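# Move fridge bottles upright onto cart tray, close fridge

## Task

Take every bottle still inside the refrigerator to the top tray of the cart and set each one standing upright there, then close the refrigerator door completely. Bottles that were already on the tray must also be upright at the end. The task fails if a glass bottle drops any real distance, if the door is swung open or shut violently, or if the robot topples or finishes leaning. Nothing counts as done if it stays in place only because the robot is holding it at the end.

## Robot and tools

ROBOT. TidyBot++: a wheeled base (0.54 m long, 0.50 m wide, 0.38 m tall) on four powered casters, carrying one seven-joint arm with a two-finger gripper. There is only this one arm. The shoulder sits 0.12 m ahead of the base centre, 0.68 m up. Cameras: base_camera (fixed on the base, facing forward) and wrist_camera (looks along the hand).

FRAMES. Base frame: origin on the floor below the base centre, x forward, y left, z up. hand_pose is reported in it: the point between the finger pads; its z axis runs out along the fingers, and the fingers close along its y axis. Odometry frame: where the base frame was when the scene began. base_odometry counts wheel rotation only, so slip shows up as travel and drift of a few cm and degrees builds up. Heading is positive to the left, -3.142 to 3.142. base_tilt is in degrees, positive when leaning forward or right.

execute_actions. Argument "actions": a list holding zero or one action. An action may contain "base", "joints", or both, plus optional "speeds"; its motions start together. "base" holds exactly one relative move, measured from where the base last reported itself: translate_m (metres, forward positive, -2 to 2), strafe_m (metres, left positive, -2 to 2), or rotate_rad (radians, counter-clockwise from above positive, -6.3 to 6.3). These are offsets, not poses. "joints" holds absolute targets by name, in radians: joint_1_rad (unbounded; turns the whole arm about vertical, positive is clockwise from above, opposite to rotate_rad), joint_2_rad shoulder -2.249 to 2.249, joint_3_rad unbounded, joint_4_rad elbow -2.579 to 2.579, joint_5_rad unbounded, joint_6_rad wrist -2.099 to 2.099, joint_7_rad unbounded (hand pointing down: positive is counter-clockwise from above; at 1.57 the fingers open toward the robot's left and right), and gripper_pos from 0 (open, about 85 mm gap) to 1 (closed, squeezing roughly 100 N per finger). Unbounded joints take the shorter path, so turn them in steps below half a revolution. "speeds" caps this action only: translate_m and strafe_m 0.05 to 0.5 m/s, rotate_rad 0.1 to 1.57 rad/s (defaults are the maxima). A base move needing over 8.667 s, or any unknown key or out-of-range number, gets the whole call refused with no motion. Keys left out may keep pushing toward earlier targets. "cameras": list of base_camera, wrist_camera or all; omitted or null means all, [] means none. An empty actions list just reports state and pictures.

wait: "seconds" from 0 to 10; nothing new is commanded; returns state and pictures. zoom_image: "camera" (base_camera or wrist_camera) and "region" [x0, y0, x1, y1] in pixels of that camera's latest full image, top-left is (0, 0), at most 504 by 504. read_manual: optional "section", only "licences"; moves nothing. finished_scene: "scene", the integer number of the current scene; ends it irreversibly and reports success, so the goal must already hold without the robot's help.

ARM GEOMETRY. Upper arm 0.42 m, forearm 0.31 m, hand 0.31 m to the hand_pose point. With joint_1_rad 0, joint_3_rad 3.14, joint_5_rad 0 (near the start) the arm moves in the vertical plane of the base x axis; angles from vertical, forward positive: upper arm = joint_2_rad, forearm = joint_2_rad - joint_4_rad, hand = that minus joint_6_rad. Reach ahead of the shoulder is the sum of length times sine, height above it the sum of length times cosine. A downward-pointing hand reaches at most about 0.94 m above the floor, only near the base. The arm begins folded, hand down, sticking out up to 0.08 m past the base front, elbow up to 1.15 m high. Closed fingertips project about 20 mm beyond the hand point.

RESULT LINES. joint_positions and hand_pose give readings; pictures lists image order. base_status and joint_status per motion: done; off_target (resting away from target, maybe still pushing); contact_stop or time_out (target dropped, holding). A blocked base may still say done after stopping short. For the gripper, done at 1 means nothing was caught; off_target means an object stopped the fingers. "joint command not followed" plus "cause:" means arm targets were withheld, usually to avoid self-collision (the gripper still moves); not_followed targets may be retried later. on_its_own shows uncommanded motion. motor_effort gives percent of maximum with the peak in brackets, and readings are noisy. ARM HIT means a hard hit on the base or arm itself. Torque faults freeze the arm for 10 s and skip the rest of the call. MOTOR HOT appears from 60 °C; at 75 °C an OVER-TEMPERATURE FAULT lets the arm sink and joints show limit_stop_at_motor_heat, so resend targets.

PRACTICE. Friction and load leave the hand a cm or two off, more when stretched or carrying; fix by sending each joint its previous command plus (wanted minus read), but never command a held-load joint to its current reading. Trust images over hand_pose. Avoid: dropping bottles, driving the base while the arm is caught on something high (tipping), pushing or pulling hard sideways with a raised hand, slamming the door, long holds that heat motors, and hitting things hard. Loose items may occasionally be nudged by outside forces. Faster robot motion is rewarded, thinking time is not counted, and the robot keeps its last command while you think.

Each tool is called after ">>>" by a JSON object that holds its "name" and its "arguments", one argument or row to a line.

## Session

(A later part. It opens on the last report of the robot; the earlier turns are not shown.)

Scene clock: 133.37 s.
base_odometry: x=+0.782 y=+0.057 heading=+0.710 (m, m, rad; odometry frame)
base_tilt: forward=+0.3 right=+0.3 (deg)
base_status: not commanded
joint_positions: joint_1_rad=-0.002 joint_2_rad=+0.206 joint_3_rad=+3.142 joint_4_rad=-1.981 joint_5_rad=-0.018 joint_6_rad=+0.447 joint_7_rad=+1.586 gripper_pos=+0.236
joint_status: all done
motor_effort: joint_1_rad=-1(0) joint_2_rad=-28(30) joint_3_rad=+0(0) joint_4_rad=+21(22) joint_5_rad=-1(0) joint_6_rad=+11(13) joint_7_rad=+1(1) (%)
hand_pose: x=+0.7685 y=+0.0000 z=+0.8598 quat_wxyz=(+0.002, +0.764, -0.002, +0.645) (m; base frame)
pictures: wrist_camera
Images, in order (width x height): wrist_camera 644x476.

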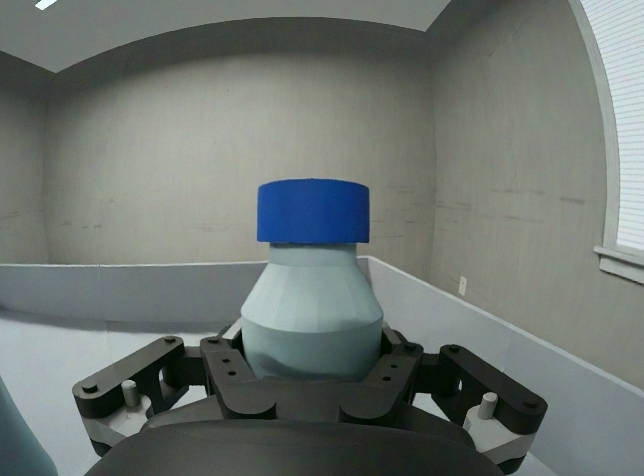

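>>> {"name": "execute_actions", "arguments": {
  "actions": [
    {"joints":{"joint_2_rad":0.206,"joint_4_rad":-1.975,"joint_6_rad":0.46,"gripper_pos":0}}
  ],
  "cameras": ["wrist_camera"]
}}

>>> {"name": "execute_actions", "arguments": {
  "actions": [
    {"base":{"translate_m":-0.08},"speeds":{"translate_m":0.08},"joints":{"joint_2_rad":0.14,"joint_6_rad":0.36}}
  ],
  "cameras": ["wrist_camera"]
}}

Scene clock: 140.13 s.
base_odometry: x=+0.782 y=+0.057 heading=+0.710 (m, m, rad; odometry frame)
base_tilt: forward=+0.3 right=+0.3 (deg)
base_status: not commanded
joint_positions: joint_1_rad=-0.002 joint_2_rad=+0.206 joint_3_rad=+3.142 joint_4_rad=-1.981 joint_5_rad=-0.018 joint_6_rad=+0.447 joint_7_rad=+1.586 gripper_pos=+0.000
joint_status: all done
motor_effort: joint_1_rad=+0(1) joint_2_rad=-27(30) joint_3_rad=+0(1) joint_4_rad=+20(22) joint_5_rad=-1(1) joint_6_rad=+9(12) joint_7_rad=+1(0) (%)
hand_pose: x=+0.7685 y=+0.0000 z=+0.8599 quat_wxyz=(+0.002, +0.764, -0.002, +0.645) (m; base frame)
pictures: wrist_camera
Images, in order (width x height): wrist_camera 644x476.

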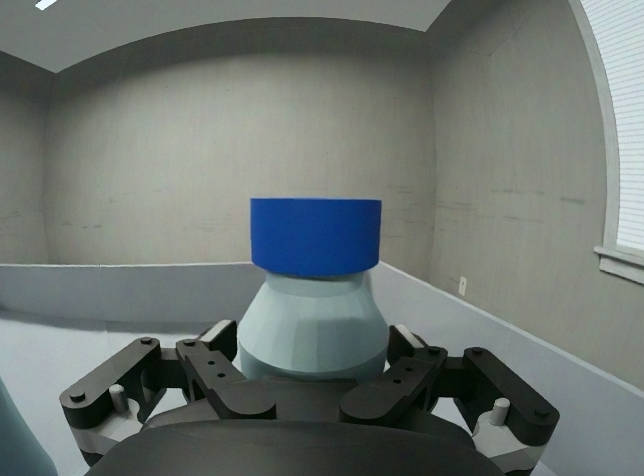

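Scene clock: 141.67 s.
base_odometry: x=+0.721 y=+0.005 heading=+0.710 (m, m, rad; odometry frame)
base_tilt: forward=+0.3 right=+0.4 (deg)
base_status: done
joint_positions: joint_1_rad=-0.002 joint_2_rad=+0.147 joint_3_rad=+3.142 joint_4_rad=-1.981 joint_5_rad=-0.018 joint_6_rad=+0.407 joint_7_rad=+1.586 gripper_pos=+0.000
joint_status: all done
motor_effort: joint_1_rad=+0(1) joint_2_rad=-26(32) joint_3_rad=+0(1) joint_4_rad=+20(21) joint_5_rad=+0(1) joint_6_rad=+9(10) joint_7_rad=+0(1) (%)
hand_pose: x=+0.7553 y=+0.0002 z=+0.8852 quat_wxyz=(+0.002, +0.758, -0.002, +0.652) (m; base frame)
pictures: wrist_camera
Images, in order (width x height): wrist_camera 644x476.

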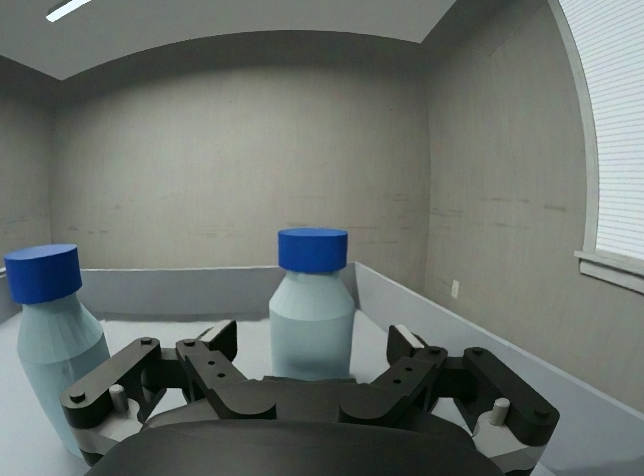

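>>> {"name": "execute_actions", "arguments": {
  "actions": [
    {"base":{"translate_m":-0.1},"joints":{"joint_2_rad":-0.05,"joint_6_rad":0.3}}
  ],
  "cameras": []
}}

>>> {"name": "execute_actions", "arguments": {
  "actions": [
    {"base":{"strafe_m":0.13},"joints":{"joint_2_rad":-0.6,"joint_4_rad":-2.1,"joint_6_rad":0.0}}
  ],
  "cameras": []
}}

>>> {"name": "execute_actions", "arguments": {
  "actions": [
    {"base":{"rotate_rad":1.57}}
  ],
  "cameras": []
}}

>>> {"name": "execute_actions", "arguments": {
  "actions": [
    {"base":{"translate_m":0.35}}
  ],
  "cameras": []
}}

>>> {"name": "execute_actions", "arguments": {
  "actions": [
    {"base":{"strafe_m":-0.29},"joints":{"joint_1_rad":-0.19,"joint_2_rad":0.6,"joint_4_rad":-1.6,"joint_6_rad":0.5}}
  ]
}}

Scene clock: 158.00 s.
base_odometry: x=+0.645 y=-0.060 heading=+0.710 (m, m, rad; odometry frame)
base_tilt: forward=+0.2 right=+0.3 (deg)
base_status: done
joint_positions: joint_1_rad=-0.002 joint_2_rad=-0.056 joint_3_rad=+3.142 joint_4_rad=-1.980 joint_5_rad=-0.018 joint_6_rad=+0.347 joint_7_rad=+1.586 gripper_pos=+0.000
joint_status: all done
motor_effort: joint_1_rad=+0(2) joint_2_rad=-19(30) joint_3_rad=+0(1) joint_4_rad=+22(22) joint_5_rad=-1(1) joint_6_rad=+9(11) joint_7_rad=+1(1) (%)
hand_pose: x=+0.7015 y=+0.0004 z=+0.9913 quat_wxyz=(+0.001, +0.709, -0.002, +0.705) (m; base frame)
pictures: none
No camera images: the call's "cameras" was empty. Leave "cameras" out to get every camera's image.

Scene clock: 159.77 s.
base_odometry: x=+0.560 y=+0.038 heading=+0.710 (m, m, rad; odometry frame)
base_tilt: forward=+0.3 right=+0.3 (deg)
base_status: done
joint_positions: joint_1_rad=-0.001 joint_2_rad=-0.592 joint_3_rad=+3.139 joint_4_rad=-2.080 joint_5_rad=-0.018 joint_6_rad=+0.047 joint_7_rad=+1.586 gripper_pos=+0.000
joint_status: all done
motor_effort: joint_1_rad=+0(3) joint_2_rad=-2(22) joint_3_rad=+0(4) joint_4_rad=+23(23) joint_5_rad=-1(0) joint_6_rad=+10(10) joint_7_rad=+0(1) (%)
hand_pose: x=+0.5063 y=+0.0031 z=+1.0971 quat_wxyz=(-0.002, +0.660, +0.000, +0.751) (m; base frame)
pictures: none
No camera images: the call's "cameras" was empty. Leave "cameras" out to get every camera's image.

Scene clock: 162.10 s.
base_odometry: x=+0.560 y=+0.038 heading=+2.279 (m, m, rad; odometry frame)
base_tilt: forward=+0.3 right=+0.3 (deg)
base_status: done
joint_positions: joint_1_rad=-0.001 joint_2_rad=-0.592 joint_3_rad=+3.138 joint_4_rad=-2.081 joint_5_rad=-0.018 joint_6_rad=+0.047 joint_7_rad=+1.586 gripper_pos=+0.000
joint_status: not commanded
motor_effort: joint_1_rad=-1(1) joint_2_rad=-2(4) joint_3_rad=+0(2) joint_4_rad=+23(23) joint_5_rad=+0(0) joint_6_rad=+9(10) joint_7_rad=+1(1) (%)
hand_pose: x=+0.5063 y=+0.0034 z=+1.0967 quat_wxyz=(-0.002, +0.660, +0.001, +0.751) (m; base frame)
pictures: none
No camera images: the call's "cameras" was empty. Leave "cameras" out to get every camera's image.

Scene clock: 164.13 s.
base_odometry: x=+0.332 y=+0.304 heading=+2.280 (m, m, rad; odometry frame)
base_tilt: forward=+0.3 right=+0.3 (deg)
base_status: done
joint_positions: joint_1_rad=-0.001 joint_2_rad=-0.592 joint_3_rad=+3.138 joint_4_rad=-2.084 joint_5_rad=-0.018 joint_6_rad=+0.044 joint_7_rad=+1.586 gripper_pos=+0.000
joint_status: not commanded
motor_effort: joint_1_rad=+0(1) joint_2_rad=-2(6) joint_3_rad=+0(2) joint_4_rad=+23(24) joint_5_rad=-1(1) joint_6_rad=+9(9) joint_7_rad=+1(1) (%)
hand_pose: x=+0.5064 y=+0.0034 z=+1.0941 quat_wxyz=(-0.002, +0.662, +0.001, +0.749) (m; base frame)
pictures: none
No camera images: the call's "cameras" was empty. Leave "cameras" out to get every camera's image.

Scene clock: 166.60 s.
base_odometry: x=+0.552 y=+0.493 heading=+2.280 (m, m, rad; odometry frame)
base_tilt: forward=+0.3 right=+0.3 (deg)
base_status: done
joint_positions: joint_1_rad=-0.180 joint_2_rad=+0.593 joint_3_rad=+3.141 joint_4_rad=-1.620 joint_5_rad=-0.018 joint_6_rad=+0.452 joint_7_rad=+1.586 gripper_pos=+0.000
joint_status: all done
motor_effort: joint_1_rad=+0(2) joint_2_rad=-40(42) joint_3_rad=-1(3) joint_4_rad=+19(22) joint_5_rad=-1(1) joint_6_rad=+8(10) joint_7_rad=+0(1) (%)
hand_pose: x=+0.8989 y=+0.1407 z=+0.7832 quat_wxyz=(-0.055, +0.768, +0.066, +0.634) (m; base frame)
pictures: base_camera, wrist_camera
Images, in order (width x height): base_camera 644x364, wrist_camera 644x476.

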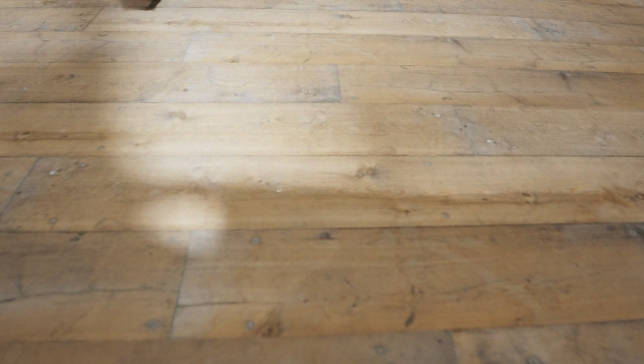

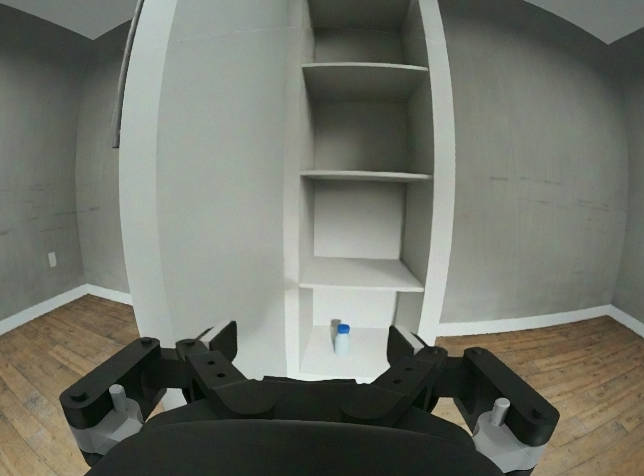

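>>> {"name": "execute_actions", "arguments": {
  "actions": [
    {"base":{"translate_m":0.3},"joints":{"joint_1_rad":-0.15,"joint_2_rad":1.42,"joint_4_rad":-1.56,"joint_6_rad":0.86}}
  ],
  "cameras": []
}}

>>> {"name": "execute_actions", "arguments": {
  "actions": [
    {"base":{"translate_m":0.3},"speeds":{"translate_m":0.25}}
  ]
}}

Scene clock: 172.73 s.
base_odometry: x=+0.356 y=+0.721 heading=+2.280 (m, m, rad; odometry frame)
base_tilt: forward=+0.3 right=+0.3 (deg)
base_status: done
joint_positions: joint_1_rad=-0.162 joint_2_rad=+1.410 joint_3_rad=+3.141 joint_4_rad=-1.578 joint_5_rad=-0.018 joint_6_rad=+0.812 joint_7_rad=+1.586 gripper_pos=+0.000
joint_status: all done
motor_effort: joint_1_rad=+0(4) joint_2_rad=-45(51) joint_3_rad=-1(3) joint_4_rad=+7(21) joint_5_rad=-1(2) joint_6_rad=+8(9) joint_7_rad=+0(1) (%)
hand_pose: x=+0.8294 y=+0.1136 z=+0.2616 quat_wxyz=(-0.031, +0.883, +0.070, +0.463) (m; base frame)
pictures: none
No camera images: the call's "cameras" was empty. Leave "cameras" out to get every camera's image.

Scene clock: 174.80 s.
base_odometry: x=+0.161 y=+0.949 heading=+2.279 (m, m, rad; odometry frame)
base_tilt: forward=+0.3 right=+0.3 (deg)
base_status: done
joint_positions: joint_1_rad=-0.160 joint_2_rad=+1.410 joint_3_rad=+3.141 joint_4_rad=-1.572 joint_5_rad=-0.018 joint_6_rad=+0.814 joint_7_rad=+1.586 gripper_pos=+0.000
joint_status: not commanded
motor_effort: joint_1_rad=+0(3) joint_2_rad=-46(47) joint_3_rad=-1(2) joint_4_rad=+8(9) joint_5_rad=-1(1) joint_6_rad=+8(9) joint_7_rad=+1(0) (%)
hand_pose: x=+0.8330 y=+0.1126 z=+0.2640 quat_wxyz=(-0.031, +0.881, +0.069, +0.467) (m; base frame)
pictures: base_camera, wrist_camera
Images, in order (width x height): base_camera 644x364, wrist_camera 644x476.

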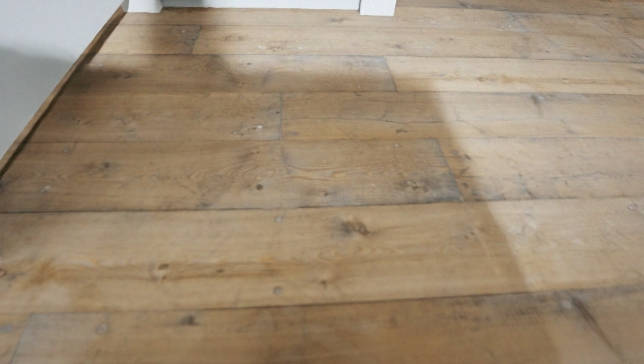

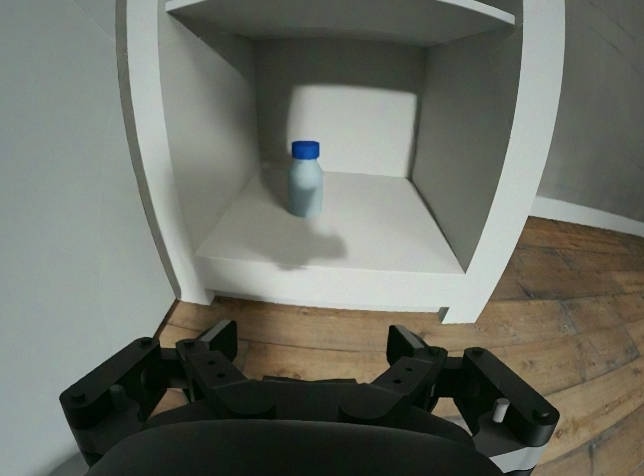

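>>> {"name": "execute_actions", "arguments": {
  "actions": [
    {"base":{"strafe_m":0.05},"joints":{"joint_1_rad":-0.17,"joint_2_rad":1.62,"joint_4_rad":-1.23,"joint_6_rad":0.91}}
  ],
  "cameras": []
}}

>>> {"name": "execute_actions", "arguments": {
  "actions": [
    {"base":{"translate_m":0.2},"speeds":{"translate_m":0.15}}
  ]
}}

Scene clock: 190.00 s.
base_odometry: x=+0.123 y=+0.917 heading=+2.278 (m, m, rad; odometry frame)
base_tilt: forward=+0.3 right=+0.3 (deg)
base_status: done
joint_positions: joint_1_rad=-0.171 joint_2_rad=+1.608 joint_3_rad=+3.141 joint_4_rad=-1.249 joint_5_rad=-0.018 joint_6_rad=+0.861 joint_7_rad=+1.586 gripper_pos=+0.000
joint_status: all done
motor_effort: joint_1_rad=-1(4) joint_2_rad=-48(50) joint_3_rad=-1(3) joint_4_rad=+10(10) joint_5_rad=-1(0) joint_6_rad=+9(10) joint_7_rad=+1(0) (%)
hand_pose: x=+0.9000 y=+0.1323 z=+0.2360 quat_wxyz=(-0.040, +0.838, +0.069, +0.540) (m; base frame)
pictures: none
No camera images: the call's "cameras" was empty. Leave "cameras" out to get every camera's image.

Scene clock: 192.03 s.
base_odometry: x=-0.007 y=+1.068 heading=+2.279 (m, m, rad; odometry frame)
base_tilt: forward=+0.3 right=+0.3 (deg)
base_status: done
joint_positions: joint_1_rad=-0.171 joint_2_rad=+1.609 joint_3_rad=+3.141 joint_4_rad=-1.243 joint_5_rad=-0.018 joint_6_rad=+0.863 joint_7_rad=+1.586 gripper_pos=+0.000
joint_status: not commanded
motor_effort: joint_1_rad=+0(1) joint_2_rad=-49(51) joint_3_rad=-1(1) joint_4_rad=+10(11) joint_5_rad=-1(1) joint_6_rad=+8(9) joint_7_rad=+1(1) (%)
hand_pose: x=+0.9025 y=+0.1327 z=+0.2379 quat_wxyz=(-0.040, +0.836, +0.069, +0.543) (m; base frame)
pictures: base_camera, wrist_camera
Images, in order (width x height): base_camera 644x364, wrist_camera 644x476.

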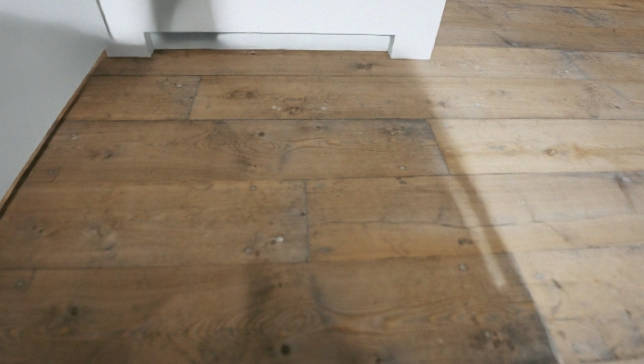

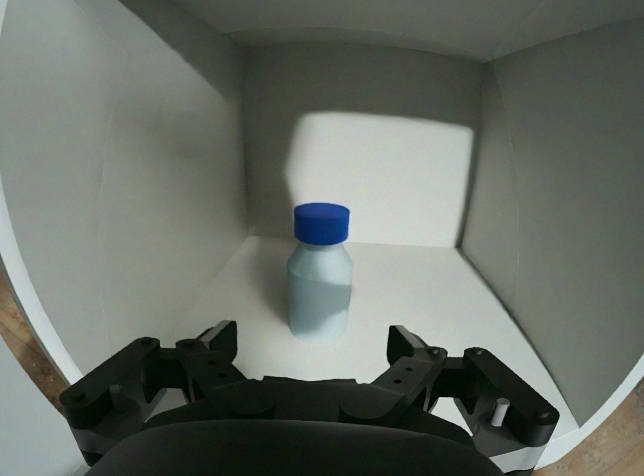

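>>> {"name": "execute_actions", "arguments": {
  "actions": [
    {"base":{"translate_m":0.1},"speeds":{"translate_m":0.08},"joints":{"joint_1_rad":-0.2,"joint_2_rad":1.67}}
  ],
  "cameras": ["wrist_camera"]
}}

Scene clock: 203.07 s.
base_odometry: x=-0.072 y=+1.144 heading=+2.280 (m, m, rad; odometry frame)
base_tilt: forward=+0.4 right=+0.4 (deg)
base_status: done
joint_positions: joint_1_rad=-0.194 joint_2_rad=+1.662 joint_3_rad=+3.141 joint_4_rad=-1.241 joint_5_rad=-0.018 joint_6_rad=+0.865 joint_7_rad=+1.586 gripper_pos=+0.000
joint_status: all done
motor_effort: joint_1_rad=+0(4) joint_2_rad=-47(50) joint_3_rad=-1(2) joint_4_rad=+9(11) joint_5_rad=+0(2) joint_6_rad=+8(9) joint_7_rad=+1(0) (%)
hand_pose: x=+0.8763 y=+0.1460 z=+0.1977 quat_wxyz=(-0.044, +0.848, +0.080, +0.522) (m; base frame)
pictures: wrist_camera
Images, in order (width x height): wrist_camera 644x476.

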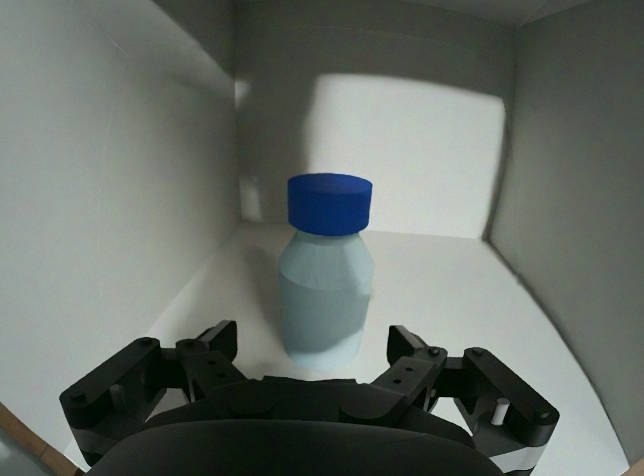

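>>> {"name": "execute_actions", "arguments": {
  "actions": [
    {"base":{"translate_m":0.06},"speeds":{"translate_m":0.07}}
  ],
  "cameras": ["wrist_camera"]
}}

Scene clock: 210.97 s.
base_odometry: x=-0.112 y=+1.189 heading=+2.281 (m, m, rad; odometry frame)
base_tilt: forward=+0.4 right=+0.3 (deg)
base_status: done
joint_positions: joint_1_rad=-0.196 joint_2_rad=+1.662 joint_3_rad=+3.141 joint_4_rad=-1.240 joint_5_rad=-0.018 joint_6_rad=+0.865 joint_7_rad=+1.586 gripper_pos=+0.000
joint_status: not commanded
motor_effort: joint_1_rad=+0(5) joint_2_rad=-48(49) joint_3_rad=-1(2) joint_4_rad=+9(10) joint_5_rad=+0(1) joint_6_rad=+9(9) joint_7_rad=+1(1) (%)
hand_pose: x=+0.8762 y=+0.1474 z=+0.1977 quat_wxyz=(-0.045, +0.848, +0.081, +0.522) (m; base frame)
pictures: wrist_camera
Images, in order (width x height): wrist_camera 644x476.

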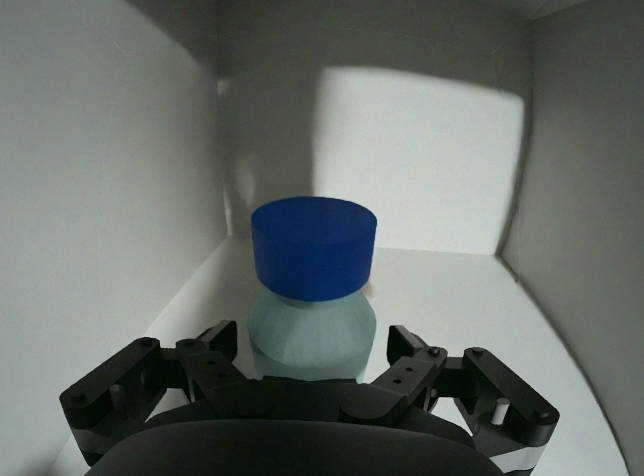

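>>> {"name": "execute_actions", "arguments": {
  "actions": [
    {"base":{"translate_m":0.012},"speeds":{"translate_m":0.05},"joints":{"joint_2_rad":1.71}}
  ],
  "cameras": ["wrist_camera"]
}}

>>> {"name": "execute_actions", "arguments": {
  "actions": [
    {"joints":{"gripper_pos":1}}
  ],
  "cameras": ["wrist_camera"]
}}

Scene clock: 218.60 s.
base_odometry: x=-0.120 y=+1.198 heading=+2.281 (m, m, rad; odometry frame)
base_tilt: forward=+0.4 right=+0.3 (deg)
base_status: done
joint_positions: joint_1_rad=-0.197 joint_2_rad=+1.697 joint_3_rad=+3.141 joint_4_rad=-1.239 joint_5_rad=-0.018 joint_6_rad=+0.865 joint_7_rad=+1.586 gripper_pos=+0.000
joint_status: all done
motor_effort: joint_1_rad=+0(4) joint_2_rad=-46(49) joint_3_rad=-1(2) joint_4_rad=+8(10) joint_5_rad=-1(2) joint_6_rad=+8(9) joint_7_rad=+1(1) (%)
hand_pose: x=+0.8597 y=+0.1451 z=+0.1718 quat_wxyz=(-0.044, +0.856, +0.082, +0.508) (m; base frame)
pictures: wrist_camera
Images, in order (width x height): wrist_camera 644x476.

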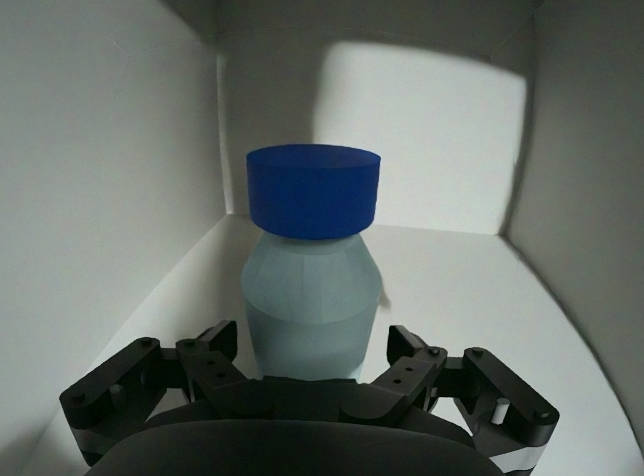

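Scene clock: 219.70 s.
base_odometry: x=-0.120 y=+1.198 heading=+2.281 (m, m, rad; odometry frame)
base_tilt: forward=+0.4 right=+0.4 (deg)
base_status: not commanded
joint_positions: joint_1_rad=-0.197 joint_2_rad=+1.698 joint_3_rad=+3.141 joint_4_rad=-1.239 joint_5_rad=-0.018 joint_6_rad=+0.870 joint_7_rad=+1.586 gripper_pos=+0.281
joint_status: gripper_pos off_target (ended at +0.281, target +1.000)
motor_effort: joint_1_rad=+0(1) joint_2_rad=-46(49) joint_3_rad=-1(1) joint_4_rad=+9(10) joint_5_rad=+0(1) joint_6_rad=+8(10) joint_7_rad=+1(1) (%)
hand_pose: x=+0.8601 y=+0.1454 z=+0.1728 quat_wxyz=(-0.044, +0.855, +0.082, +0.510) (m; base frame)
pictures: wrist_camera
Images, in order (width x height): wrist_camera 644x476.

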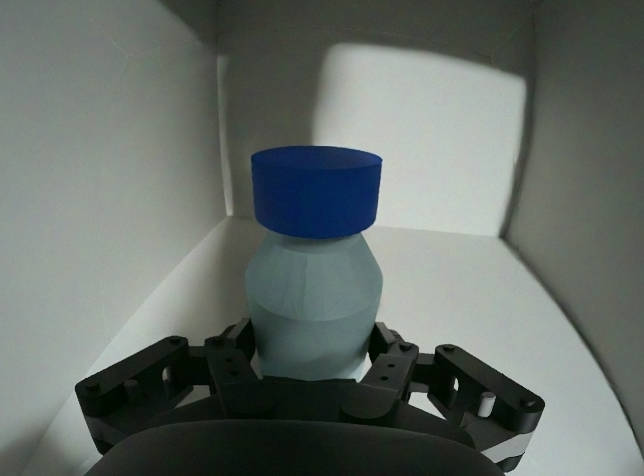

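>>> {"name": "execute_actions", "arguments": {
  "actions": [
    {"joints":{"joint_2_rad":1.62}}
  ],
  "cameras": ["wrist_camera"]
}}

>>> {"name": "execute_actions", "arguments": {
  "actions": [
    {"base":{"translate_m":-0.4},"speeds":{"translate_m":0.15}}
  ],
  "cameras": ["wrist_camera"]
}}

Scene clock: 229.20 s.
base_odometry: x=-0.120 y=+1.198 heading=+2.281 (m, m, rad; odometry frame)
base_tilt: forward=+0.3 right=+0.3 (deg)
base_status: not commanded
joint_positions: joint_1_rad=-0.197 joint_2_rad=+1.666 joint_3_rad=+3.141 joint_4_rad=-1.239 joint_5_rad=-0.018 joint_6_rad=+0.870 joint_7_rad=+1.586 gripper_pos=+0.281
joint_status: joint_2_rad off_target (ended at +1.666, target +1.620)
motor_effort: joint_1_rad=+0(0) joint_2_rad=-53(54) joint_3_rad=-1(1) joint_4_rad=+12(12) joint_5_rad=+0(0) joint_6_rad=+12(13) joint_7_rad=+1(1) (%)
hand_pose: x=+0.8755 y=+0.1485 z=+0.1970 quat_wxyz=(-0.045, +0.847, +0.081, +0.524) (m; base frame)
pictures: wrist_camera
Images, in order (width x height): wrist_camera 644x476.

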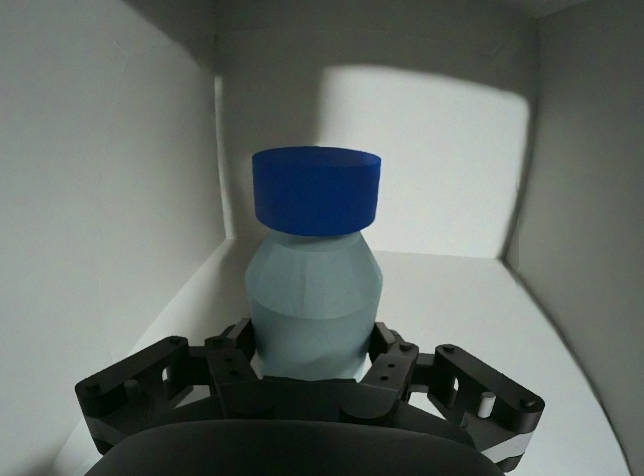

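Scene clock: 232.57 s.
base_odometry: x=+0.141 y=+0.895 heading=+2.282 (m, m, rad; odometry frame)
base_tilt: forward=+0.3 right=+0.4 (deg)
base_status: done
joint_positions: joint_1_rad=-0.197 joint_2_rad=+1.663 joint_3_rad=+3.141 joint_4_rad=-1.239 joint_5_rad=-0.018 joint_6_rad=+0.870 joint_7_rad=+1.586 gripper_pos=+0.281
joint_status: not commanded
motor_effort: joint_1_rad=+0(3) joint_2_rad=-53(55) joint_3_rad=-1(3) joint_4_rad=+12(13) joint_5_rad=-1(1) joint_6_rad=+12(12) joint_7_rad=+1(0) (%)
hand_pose: x=+0.8769 y=+0.1486 z=+0.1993 quat_wxyz=(-0.045, +0.846, +0.081, +0.525) (m; base frame)
pictures: wrist_camera
Images, in order (width x height): wrist_camera 644x476.

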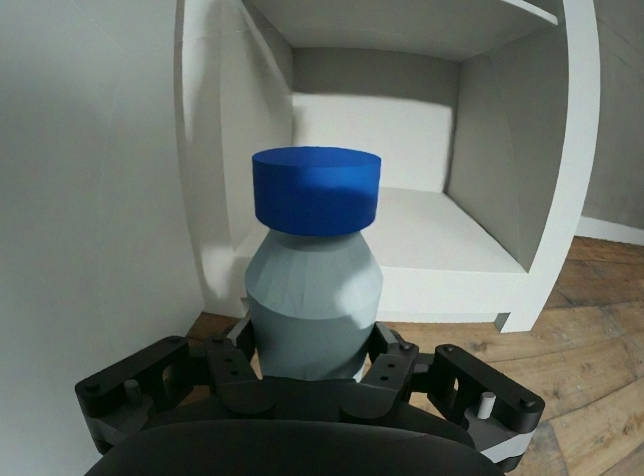

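>>> {"name": "execute_actions", "arguments": {
  "actions": [
    {"base":{"translate_m":-0.55},"speeds":{"translate_m":0.25},"joints":{"joint_1_rad":0,"joint_2_rad":-0.4,"joint_4_rad":-1.78,"joint_6_rad":-0.66}}
  ],
  "cameras": []
}}

>>> {"name": "execute_actions", "arguments": {
  "actions": [
    {"base":{"strafe_m":0.25}}
  ],
  "cameras": []
}}

>>> {"name": "execute_actions", "arguments": {
  "actions": [
    {"base":{"translate_m":-0.2}}
  ],
  "cameras": []
}}

>>> {"name": "execute_actions", "arguments": {
  "actions": [
    {"base":{"rotate_rad":-1.42},"speeds":{"rotate_rad":0.8}}
  ]
}}

Scene clock: 243.87 s.
base_odometry: x=+0.500 y=+0.478 heading=+2.282 (m, m, rad; odometry frame)
base_tilt: forward=+0.3 right=+0.3 (deg)
base_status: done
joint_positions: joint_1_rad=-0.013 joint_2_rad=-0.383 joint_3_rad=+3.141 joint_4_rad=-1.784 joint_5_rad=-0.018 joint_6_rad=-0.639 joint_7_rad=+1.586 gripper_pos=+0.281
joint_status: all done
motor_effort: joint_1_rad=+0(4) joint_2_rad=-11(59) joint_3_rad=+0(3) joint_4_rad=+27(26) joint_5_rad=+0(2) joint_6_rad=+12(13) joint_7_rad=+1(1) (%)
hand_pose: x=+0.5490 y=+0.0107 z=+0.9846 quat_wxyz=(-0.008, +0.852, +0.009, +0.523) (m; base frame)
pictures: none
No camera images: the call's "cameras" was empty. Leave "cameras" out to get every camera's image.

Scene clock: 245.67 s.
base_odometry: x=+0.311 y=+0.315 heading=+2.282 (m, m, rad; odometry frame)
base_tilt: forward=+0.3 right=+0.3 (deg)
base_status: done
joint_positions: joint_1_rad=-0.009 joint_2_rad=-0.383 joint_3_rad=+3.137 joint_4_rad=-1.785 joint_5_rad=-0.018 joint_6_rad=-0.640 joint_7_rad=+1.586 gripper_pos=+0.281
joint_status: not commanded
motor_effort: joint_1_rad=+0(2) joint_2_rad=-12(13) joint_3_rad=+0(3) joint_4_rad=+26(27) joint_5_rad=+0(2) joint_6_rad=+12(12) joint_7_rad=+1(1) (%)
hand_pose: x=+0.5488 y=+0.0112 z=+0.9837 quat_wxyz=(-0.007, +0.852, +0.009, +0.523) (m; base frame)
pictures: none
No camera images: the call's "cameras" was empty. Leave "cameras" out to get every camera's image.

Scene clock: 247.30 s.
base_odometry: x=+0.441 y=+0.163 heading=+2.282 (m, m, rad; odometry frame)
base_tilt: forward=+0.3 right=+0.4 (deg)
base_status: done
joint_positions: joint_1_rad=-0.009 joint_2_rad=-0.388 joint_3_rad=+3.137 joint_4_rad=-1.787 joint_5_rad=-0.018 joint_6_rad=-0.642 joint_7_rad=+1.586 gripper_pos=+0.281
joint_status: not commanded
motor_effort: joint_1_rad=+0(0) joint_2_rad=-11(16) joint_3_rad=+0(1) joint_4_rad=+27(28) joint_5_rad=-2(2) joint_6_rad=+13(13) joint_7_rad=+1(1) (%)
hand_pose: x=+0.5469 y=+0.0111 z=+0.9837 quat_wxyz=(-0.007, +0.852, +0.009, +0.523) (m; base frame)
pictures: none
No camera images: the call's "cameras" was empty. Leave "cameras" out to get every camera's image.

Scene clock: 249.93 s.
base_odometry: x=+0.441 y=+0.163 heading=+0.863 (m, m, rad; odometry frame)
base_tilt: forward=+0.3 right=+0.3 (deg)
base_status: done
joint_positions: joint_1_rad=-0.004 joint_2_rad=-0.388 joint_3_rad=+3.139 joint_4_rad=-1.787 joint_5_rad=-0.018 joint_6_rad=-0.642 joint_7_rad=+1.586 gripper_pos=+0.281
joint_status: not commanded
motor_effort: joint_1_rad=+0(3) joint_2_rad=-12(12) joint_3_rad=+0(4) joint_4_rad=+27(27) joint_5_rad=+0(1) joint_6_rad=+12(12) joint_7_rad=+1(0) (%)
hand_pose: x=+0.5470 y=+0.0081 z=+0.9837 quat_wxyz=(-0.006, +0.853, +0.007, +0.523) (m; base frame)
pictures: base_camera, wrist_camera
Images, in order (width x height): base_camera 644x364, wrist_camera 644x476.

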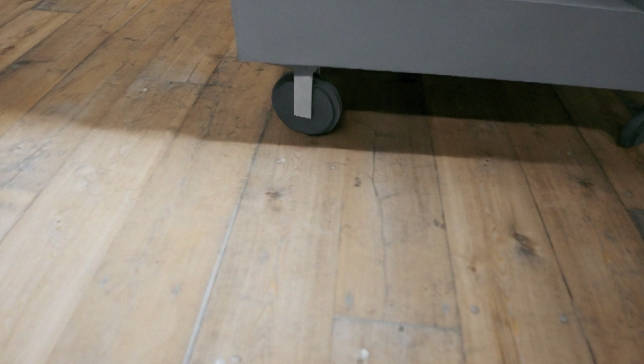

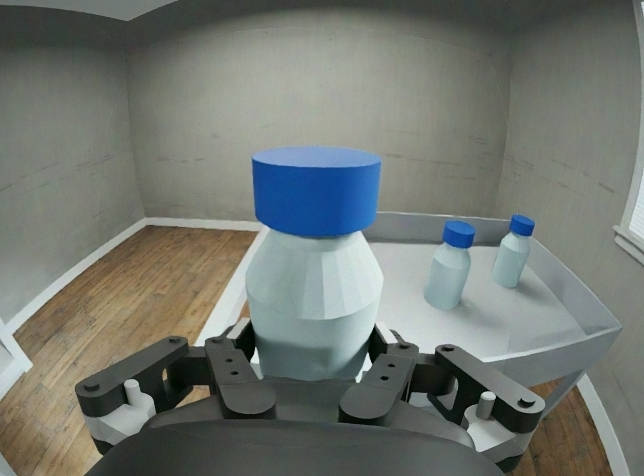

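>>> {"name": "execute_actions", "arguments": {
  "actions": [
    {"base":{"strafe_m":-0.05},"joints":{"joint_2_rad":-0.05,"joint_4_rad":-1.65,"joint_6_rad":-0.33}}
  ],
  "cameras": []
}}

>>> {"name": "execute_actions", "arguments": {
  "actions": [
    {"base":{"translate_m":0.12},"speeds":{"translate_m":0.12}}
  ],
  "cameras": []
}}

>>> {"name": "execute_actions", "arguments": {
  "actions": [
    {"joints":{"joint_2_rad":0.04,"joint_4_rad":-1.77,"joint_6_rad":-0.1}}
  ]
}}

Scene clock: 257.27 s.
base_odometry: x=+0.479 y=+0.130 heading=+0.862 (m, m, rad; odometry frame)
base_tilt: forward=+0.3 right=+0.3 (deg)
base_status: done
joint_positions: joint_1_rad=-0.003 joint_2_rad=-0.027 joint_3_rad=+3.143 joint_4_rad=-1.694 joint_5_rad=-0.018 joint_6_rad=-0.402 joint_7_rad=+1.586 gripper_pos=+0.281
joint_status: joint_4_rad off_target (ended at -1.694, target -1.650); joint_6_rad off_target (ended at -0.402, target -0.330); the others done
motor_effort: joint_1_rad=-1(1) joint_2_rad=-25(28) joint_3_rad=+0(3) joint_4_rad=+26(27) joint_5_rad=-2(2) joint_6_rad=+12(13) joint_7_rad=+1(1) (%)
hand_pose: x=+0.6940 y=+0.0041 z=+0.9233 quat_wxyz=(-0.004, +0.860, +0.002, +0.511) (m; base frame)
pictures: none
No camera images: the call's "cameras" was empty. Leave "cameras" out to get every camera's image.

Scene clock: 258.90 s.
base_odometry: x=+0.558 y=+0.221 heading=+0.861 (m, m, rad; odometry frame)
base_tilt: forward=+0.3 right=+0.4 (deg)
base_status: done
joint_positions: joint_1_rad=-0.003 joint_2_rad=-0.026 joint_3_rad=+3.143 joint_4_rad=-1.692 joint_5_rad=-0.018 joint_6_rad=-0.400 joint_7_rad=+1.586 gripper_pos=+0.281
joint_status: not commanded
motor_effort: joint_1_rad=-1(2) joint_2_rad=-25(29) joint_3_rad=+0(2) joint_4_rad=+26(27) joint_5_rad=+0(1) joint_6_rad=+12(12) joint_7_rad=+0(0) (%)
hand_pose: x=+0.6949 y=+0.0041 z=+0.9245 quat_wxyz=(-0.004, +0.859, +0.002, +0.512) (m; base frame)
pictures: none
No camera images: the call's "cameras" was empty. Leave "cameras" out to get every camera's image.

Scene clock: 259.97 s.
base_odometry: x=+0.558 y=+0.221 heading=+0.861 (m, m, rad; odometry frame)
base_tilt: forward=+0.3 right=+0.3 (deg)
base_status: not commanded
joint_positions: joint_1_rad=-0.003 joint_2_rad=+0.061 joint_3_rad=+3.143 joint_4_rad=-1.783 joint_5_rad=-0.018 joint_6_rad=-0.171 joint_7_rad=+1.586 gripper_pos=+0.281
joint_status: joint_6_rad off_target (ended at -0.171, target -0.100); the others done
motor_effort: joint_1_rad=+0(0) joint_2_rad=-29(32) joint_3_rad=+0(0) joint_4_rad=+26(28) joint_5_rad=-1(1) joint_6_rad=+12(12) joint_7_rad=+1(1) (%)
hand_pose: x=+0.7285 y=+0.0029 z=+0.8832 quat_wxyz=(-0.002, +0.845, +0.000, +0.534) (m; base frame)
pictures: base_camera, wrist_camera
Images, in order (width x height): base_camera 644x364, wrist_camera 644x476.

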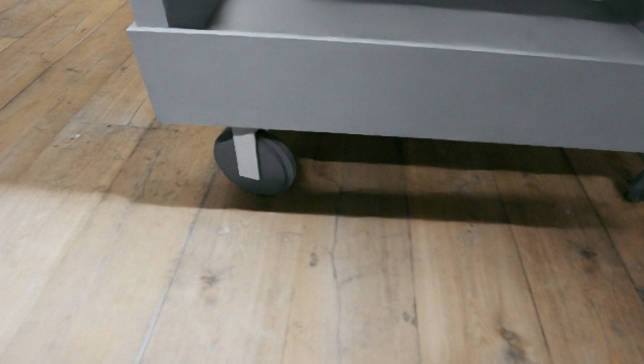

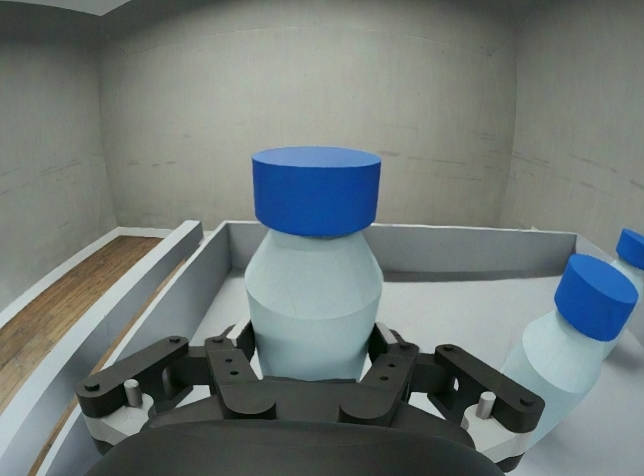

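>>> {"name": "execute_actions", "arguments": {
  "actions": [
    {"joints":{"joint_2_rad":0.085,"joint_4_rad":-1.84,"joint_6_rad":-0.01}}
  ],
  "cameras": ["wrist_camera"]
}}

>>> {"name": "execute_actions", "arguments": {
  "actions": [
    {"joints":{"joint_2_rad":0.11,"joint_4_rad":-1.87,"joint_6_rad":0.02}}
  ],
  "cameras": ["wrist_camera"]
}}

Scene clock: 263.77 s.
base_odometry: x=+0.558 y=+0.221 heading=+0.861 (m, m, rad; odometry frame)
base_tilt: forward=+0.4 right=+0.3 (deg)
base_status: not commanded
joint_positions: joint_1_rad=-0.003 joint_2_rad=+0.101 joint_3_rad=+3.143 joint_4_rad=-1.851 joint_5_rad=-0.018 joint_6_rad=-0.082 joint_7_rad=+1.586 gripper_pos=+0.281
joint_status: joint_6_rad off_target (ended at -0.082, target -0.010); the others done
motor_effort: joint_1_rad=+0(0) joint_2_rad=-30(31) joint_3_rad=+0(0) joint_4_rad=+26(28) joint_5_rad=-1(1) joint_6_rad=+12(12) joint_7_rad=+1(1) (%)
hand_pose: x=+0.7317 y=+0.0024 z=+0.8448 quat_wxyz=(-0.002, +0.850, +0.000, +0.526) (m; base frame)
pictures: wrist_camera
Images, in order (width x height): wrist_camera 644x476.

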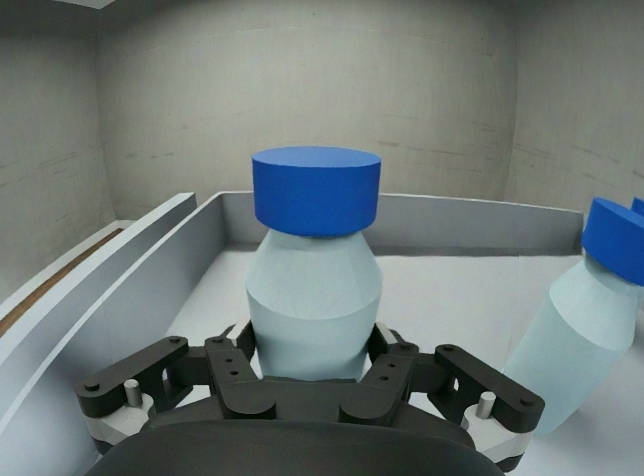

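Scene clock: 264.40 s.
base_odometry: x=+0.558 y=+0.221 heading=+0.861 (m, m, rad; odometry frame)
base_tilt: forward=+0.3 right=+0.4 (deg)
base_status: not commanded
joint_positions: joint_1_rad=-0.003 joint_2_rad=+0.105 joint_3_rad=+3.143 joint_4_rad=-1.867 joint_5_rad=-0.018 joint_6_rad=-0.043 joint_7_rad=+1.586 gripper_pos=+0.281
joint_status: joint_6_rad off_target (ended at -0.043, target +0.020); the others done
motor_effort: joint_1_rad=+0(1) joint_2_rad=-28(29) joint_3_rad=+0(0) joint_4_rad=+24(26) joint_5_rad=-1(1) joint_6_rad=+10(12) joint_7_rad=+1(1) (%)
hand_pose: x=+0.7336 y=+0.0022 z=+0.8434 quat_wxyz=(-0.001, +0.846, -0.001, +0.534) (m; base frame)
pictures: wrist_camera
Images, in order (width x height): wrist_camera 644x476.

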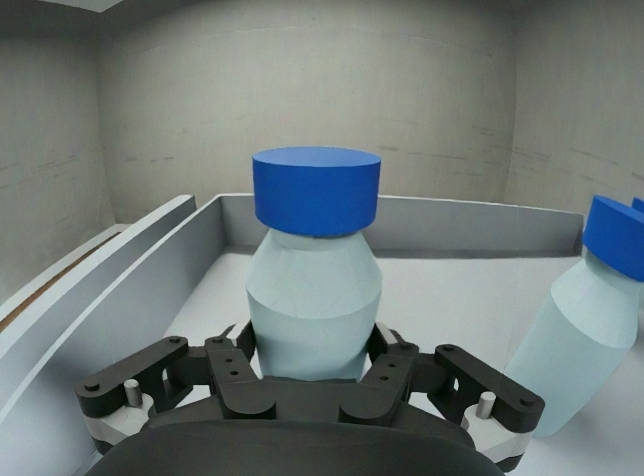

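>>> {"name": "execute_actions", "arguments": {
  "actions": [
    {"joints":{"joint_2_rad":0.105,"joint_4_rad":-1.86,"joint_6_rad":-0.03,"gripper_pos":0}}
  ],
  "cameras": ["wrist_camera"]
}}

>>> {"name": "execute_actions", "arguments": {
  "actions": [
    {"base":{"translate_m":-0.07},"speeds":{"translate_m":0.08},"joints":{"joint_2_rad":0.04,"joint_6_rad":-0.1}}
  ],
  "cameras": ["wrist_camera"]
}}

Scene clock: 269.40 s.
base_odometry: x=+0.558 y=+0.221 heading=+0.861 (m, m, rad; odometry frame)
base_tilt: forward=+0.3 right=+0.3 (deg)
base_status: not commanded
joint_positions: joint_1_rad=-0.003 joint_2_rad=+0.106 joint_3_rad=+3.143 joint_4_rad=-1.866 joint_5_rad=-0.018 joint_6_rad=-0.043 joint_7_rad=+1.586 gripper_pos=+0.000
joint_status: all done
motor_effort: joint_1_rad=+0(0) joint_2_rad=-26(30) joint_3_rad=+0(1) joint_4_rad=+21(26) joint_5_rad=-1(1) joint_6_rad=+8(12) joint_7_rad=+0(1) (%)
hand_pose: x=+0.7339 y=+0.0022 z=+0.8437 quat_wxyz=(-0.001, +0.845, -0.001, +0.534) (m; base frame)
pictures: wrist_camera
Images, in order (width x height): wrist_camera 644x476.

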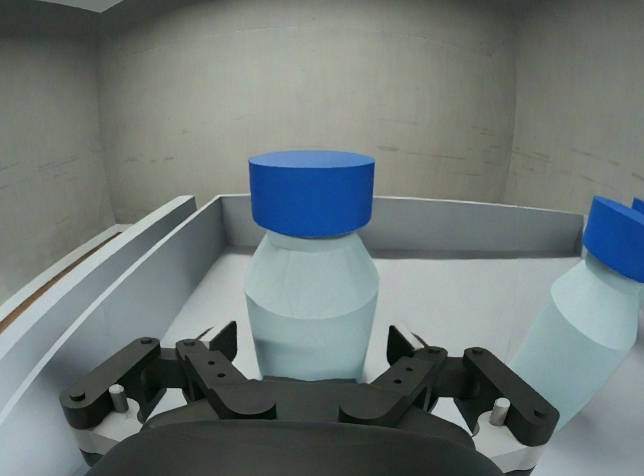

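Scene clock: 270.80 s.
base_odometry: x=+0.512 y=+0.168 heading=+0.862 (m, m, rad; odometry frame)
base_tilt: forward=+0.3 right=+0.3 (deg)
base_status: done
joint_positions: joint_1_rad=-0.003 joint_2_rad=+0.045 joint_3_rad=+3.143 joint_4_rad=-1.866 joint_5_rad=-0.018 joint_6_rad=-0.053 joint_7_rad=+1.586 gripper_pos=+0.000
joint_status: all done
motor_effort: joint_1_rad=+0(3) joint_2_rad=-23(29) joint_3_rad=+0(3) joint_4_rad=+21(22) joint_5_rad=-1(2) joint_6_rad=+8(9) joint_7_rad=+1(1) (%)
hand_pose: x=+0.7218 y=+0.0022 z=+0.8775 quat_wxyz=(-0.001, +0.832, +0.000, +0.555) (m; base frame)
pictures: wrist_camera
Images, in order (width x height): wrist_camera 644x476.

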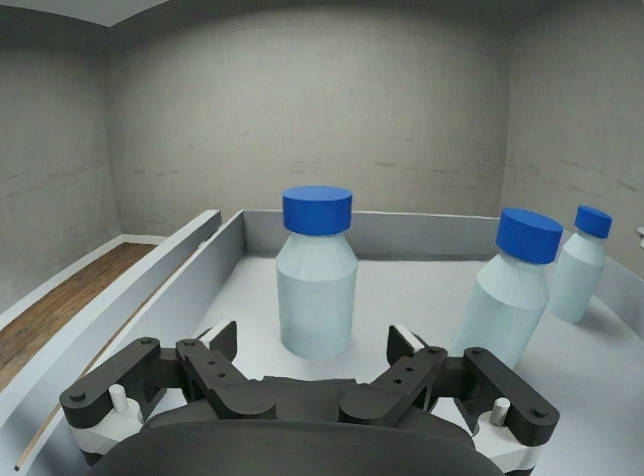

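>>> {"name": "execute_actions", "arguments": {
  "actions": [
    {"base":{"translate_m":-0.1},"joints":{"joint_2_rad":-0.6,"joint_4_rad":-2.05,"joint_6_rad":0.0,"gripper_pos":1}}
  ],
  "cameras": []
}}

>>> {"name": "execute_actions", "arguments": {
  "actions": [
    {"base":{"rotate_rad":1.42}}
  ],
  "cameras": []
}}

>>> {"name": "execute_actions", "arguments": {
  "actions": [
    {"base":{"strafe_m":0.3},"joints":{"joint_2_rad":0.35,"joint_4_rad":-2.2,"joint_6_rad":0.55}}
  ],
  "cameras": []
}}

>>> {"name": "execute_actions", "arguments": {
  "actions": [
    {"base":{"translate_m":0.55}}
  ]
}}

Scene clock: 278.47 s.
base_odometry: x=+0.447 y=+0.092 heading=+0.862 (m, m, rad; odometry frame)
base_tilt: forward=+0.2 right=+0.3 (deg)
base_status: done
joint_positions: joint_1_rad=-0.003 joint_2_rad=-0.590 joint_3_rad=+3.143 joint_4_rad=-2.030 joint_5_rad=-0.018 joint_6_rad=-0.047 joint_7_rad=+1.586 gripper_pos=+0.999
joint_status: all done
motor_effort: joint_1_rad=-1(1) joint_2_rad=-2(28) joint_3_rad=+0(1) joint_4_rad=+23(24) joint_5_rad=-1(1) joint_6_rad=+9(9) joint_7_rad=+1(1) (%)
hand_pose: x=+0.5069 y=+0.0018 z=+1.0981 quat_wxyz=(-0.002, +0.677, +0.000, +0.736) (m; base frame)
pictures: none
No camera images: the call's "cameras" was empty. Leave "cameras" out to get every camera's image.

Scene clock: 280.70 s.
base_odometry: x=+0.447 y=+0.092 heading=+2.281 (m, m, rad; odometry frame)
base_tilt: forward=+0.4 right=+0.4 (deg)
base_status: done
joint_positions: joint_1_rad=-0.003 joint_2_rad=-0.590 joint_3_rad=+3.141 joint_4_rad=-2.031 joint_5_rad=-0.018 joint_6_rad=-0.047 joint_7_rad=+1.586 gripper_pos=+0.999
joint_status: not commanded
motor_effort: joint_1_rad=+0(2) joint_2_rad=-2(4) joint_3_rad=+0(3) joint_4_rad=+23(23) joint_5_rad=-1(0) joint_6_rad=+9(9) joint_7_rad=+1(1) (%)
hand_pose: x=+0.5070 y=+0.0031 z=+1.0978 quat_wxyz=(-0.002, +0.677, +0.001, +0.736) (m; base frame)
pictures: none
No camera images: the call's "cameras" was empty. Leave "cameras" out to get every camera's image.

Scene clock: 282.93 s.
base_odometry: x=+0.220 y=-0.104 heading=+2.282 (m, m, rad; odometry frame)
base_tilt: forward=+0.3 right=+0.3 (deg)
base_status: done
joint_positions: joint_1_rad=-0.003 joint_2_rad=+0.339 joint_3_rad=+3.138 joint_4_rad=-2.181 joint_5_rad=-0.018 joint_6_rad=+0.502 joint_7_rad=+1.586 gripper_pos=+0.999
joint_status: all done
motor_effort: joint_1_rad=-1(1) joint_2_rad=-28(29) joint_3_rad=+0(2) joint_4_rad=+15(23) joint_5_rad=-1(0) joint_6_rad=+9(10) joint_7_rad=+1(1) (%)
hand_pose: x=+0.7227 y=+0.0021 z=+0.6883 quat_wxyz=(+0.002, +0.846, +0.000, +0.533) (m; base frame)
pictures: none
No camera images: the call's "cameras" was empty. Leave "cameras" out to get every camera's image.

Scene clock: 285.40 s.
base_odometry: x=-0.140 y=+0.313 heading=+2.283 (m, m, rad; odometry frame)
base_tilt: forward=+0.3 right=+0.3 (deg)
base_status: done
joint_positions: joint_1_rad=-0.002 joint_2_rad=+0.342 joint_3_rad=+3.138 joint_4_rad=-2.187 joint_5_rad=-0.018 joint_6_rad=+0.505 joint_7_rad=+1.586 gripper_pos=+0.999
joint_status: not commanded
motor_effort: joint_1_rad=+0(1) joint_2_rad=-28(30) joint_3_rad=-1(1) joint_4_rad=+15(16) joint_5_rad=-1(0) joint_6_rad=+9(9) joint_7_rad=+1(1) (%)
hand_pose: x=+0.7208 y=+0.0020 z=+0.6849 quat_wxyz=(+0.002, +0.848, +0.000, +0.530) (m; base frame)
pictures: base_camera, wrist_camera
Images, in order (width x height): base_camera 644x364, wrist_camera 644x476.

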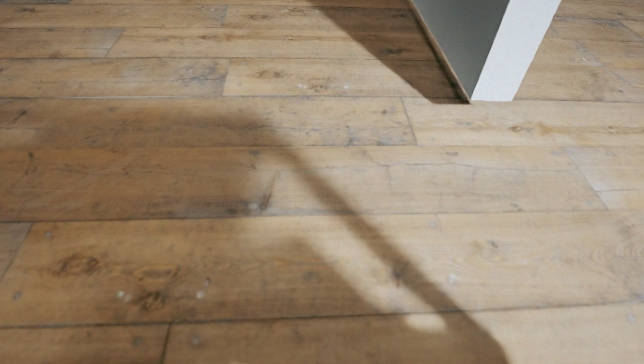

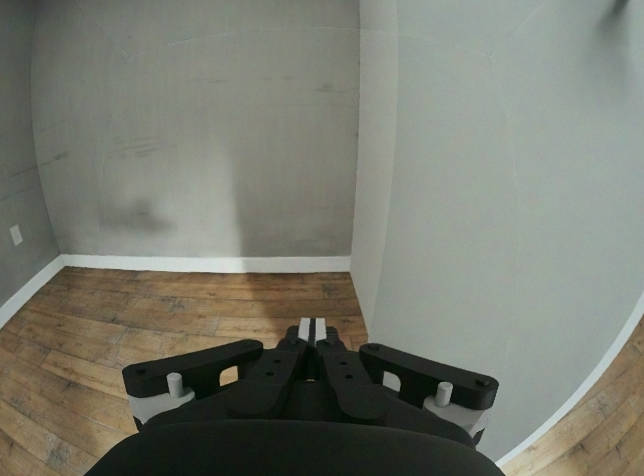

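>>> {"name": "execute_actions", "arguments": {
  "actions": [
    {"base":{"translate_m":0.12}}
  ],
  "cameras": []
}}

>>> {"name": "execute_actions", "arguments": {
  "actions": [
    {"base":{"strafe_m":-0.27},"speeds":{"strafe_m":0.05}}
  ]
}}

>>> {"name": "execute_actions", "arguments": {
  "actions": [
    {"base":{"translate_m":0.07},"speeds":{"translate_m":0.05}}
  ],
  "cameras": ["base_camera"]
}}

Scene clock: 294.03 s.
base_odometry: x=-0.219 y=+0.403 heading=+2.283 (m, m, rad; odometry frame)
base_tilt: forward=+0.3 right=+0.4 (deg)
base_status: done
joint_positions: joint_1_rad=-0.002 joint_2_rad=+0.345 joint_3_rad=+3.138 joint_4_rad=-2.188 joint_5_rad=-0.018 joint_6_rad=+0.505 joint_7_rad=+1.586 gripper_pos=+0.999
joint_status: not commanded
motor_effort: joint_1_rad=+0(3) joint_2_rad=-29(31) joint_3_rad=-1(2) joint_4_rad=+15(16) joint_5_rad=-1(1) joint_6_rad=+8(9) joint_7_rad=+1(1) (%)
hand_pose: x=+0.7202 y=+0.0020 z=+0.6826 quat_wxyz=(+0.002, +0.849, +0.000, +0.529) (m; base frame)
pictures: none
No camera images: the call's "cameras" was empty. Leave "cameras" out to get every camera's image.

Scene clock: 299.93 s.
base_odometry: x=-0.014 y=+0.580 heading=+2.283 (m, m, rad; odometry frame)
base_tilt: forward=+0.4 right=+0.3 (deg)
base_status: done
joint_positions: joint_1_rad=-0.004 joint_2_rad=+0.345 joint_3_rad=+3.135 joint_4_rad=-2.188 joint_5_rad=-0.018 joint_6_rad=+0.505 joint_7_rad=+1.586 gripper_pos=+0.999
joint_status: not commanded
motor_effort: joint_1_rad=+0(4) joint_2_rad=-28(29) joint_3_rad=-1(4) joint_4_rad=+15(16) joint_5_rad=-1(3) joint_6_rad=+9(9) joint_7_rad=+1(1) (%)
hand_pose: x=+0.7201 y=+0.0049 z=+0.6826 quat_wxyz=(+0.000, +0.849, +0.001, +0.529) (m; base frame)
pictures: base_camera, wrist_camera
Images, in order (width x height): base_camera 644x364, wrist_camera 644x476.

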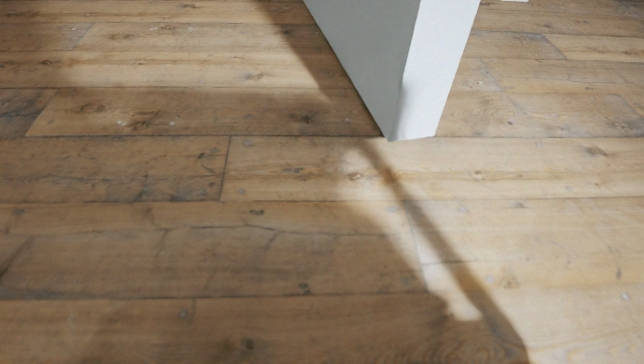

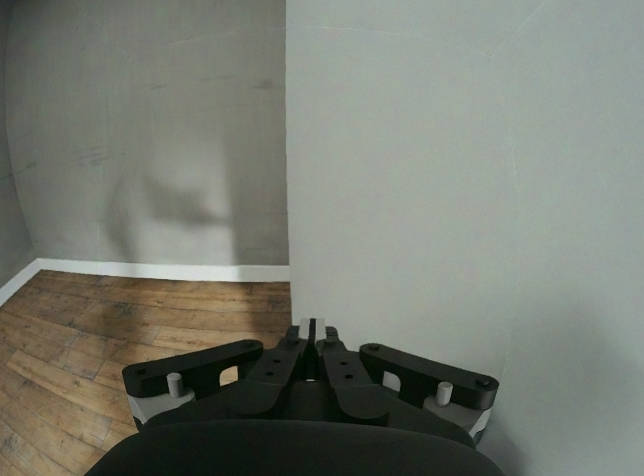

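Scene clock: 301.83 s.
base_odometry: x=-0.060 y=+0.633 heading=+2.283 (m, m, rad; odometry frame)
base_tilt: forward=+0.4 right=+0.3 (deg)
base_status: done
joint_positions: joint_1_rad=-0.004 joint_2_rad=+0.344 joint_3_rad=+3.135 joint_4_rad=-2.189 joint_5_rad=-0.018 joint_6_rad=+0.506 joint_7_rad=+1.586 gripper_pos=+0.999
joint_status: not commanded
motor_effort: joint_1_rad=+0(0) joint_2_rad=-28(30) joint_3_rad=-1(1) joint_4_rad=+15(16) joint_5_rad=-1(1) joint_6_rad=+9(9) joint_7_rad=+0(0) (%)
hand_pose: x=+0.7199 y=+0.0049 z=+0.6826 quat_wxyz=(+0.000, +0.849, +0.001, +0.529) (m; base frame)
pictures: base_camera
Images, in order (width x height): base_camera 644x364.

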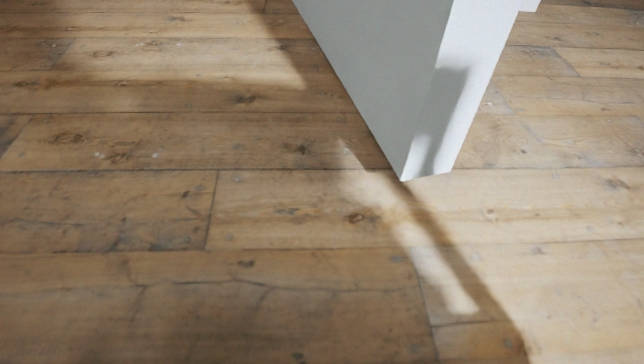

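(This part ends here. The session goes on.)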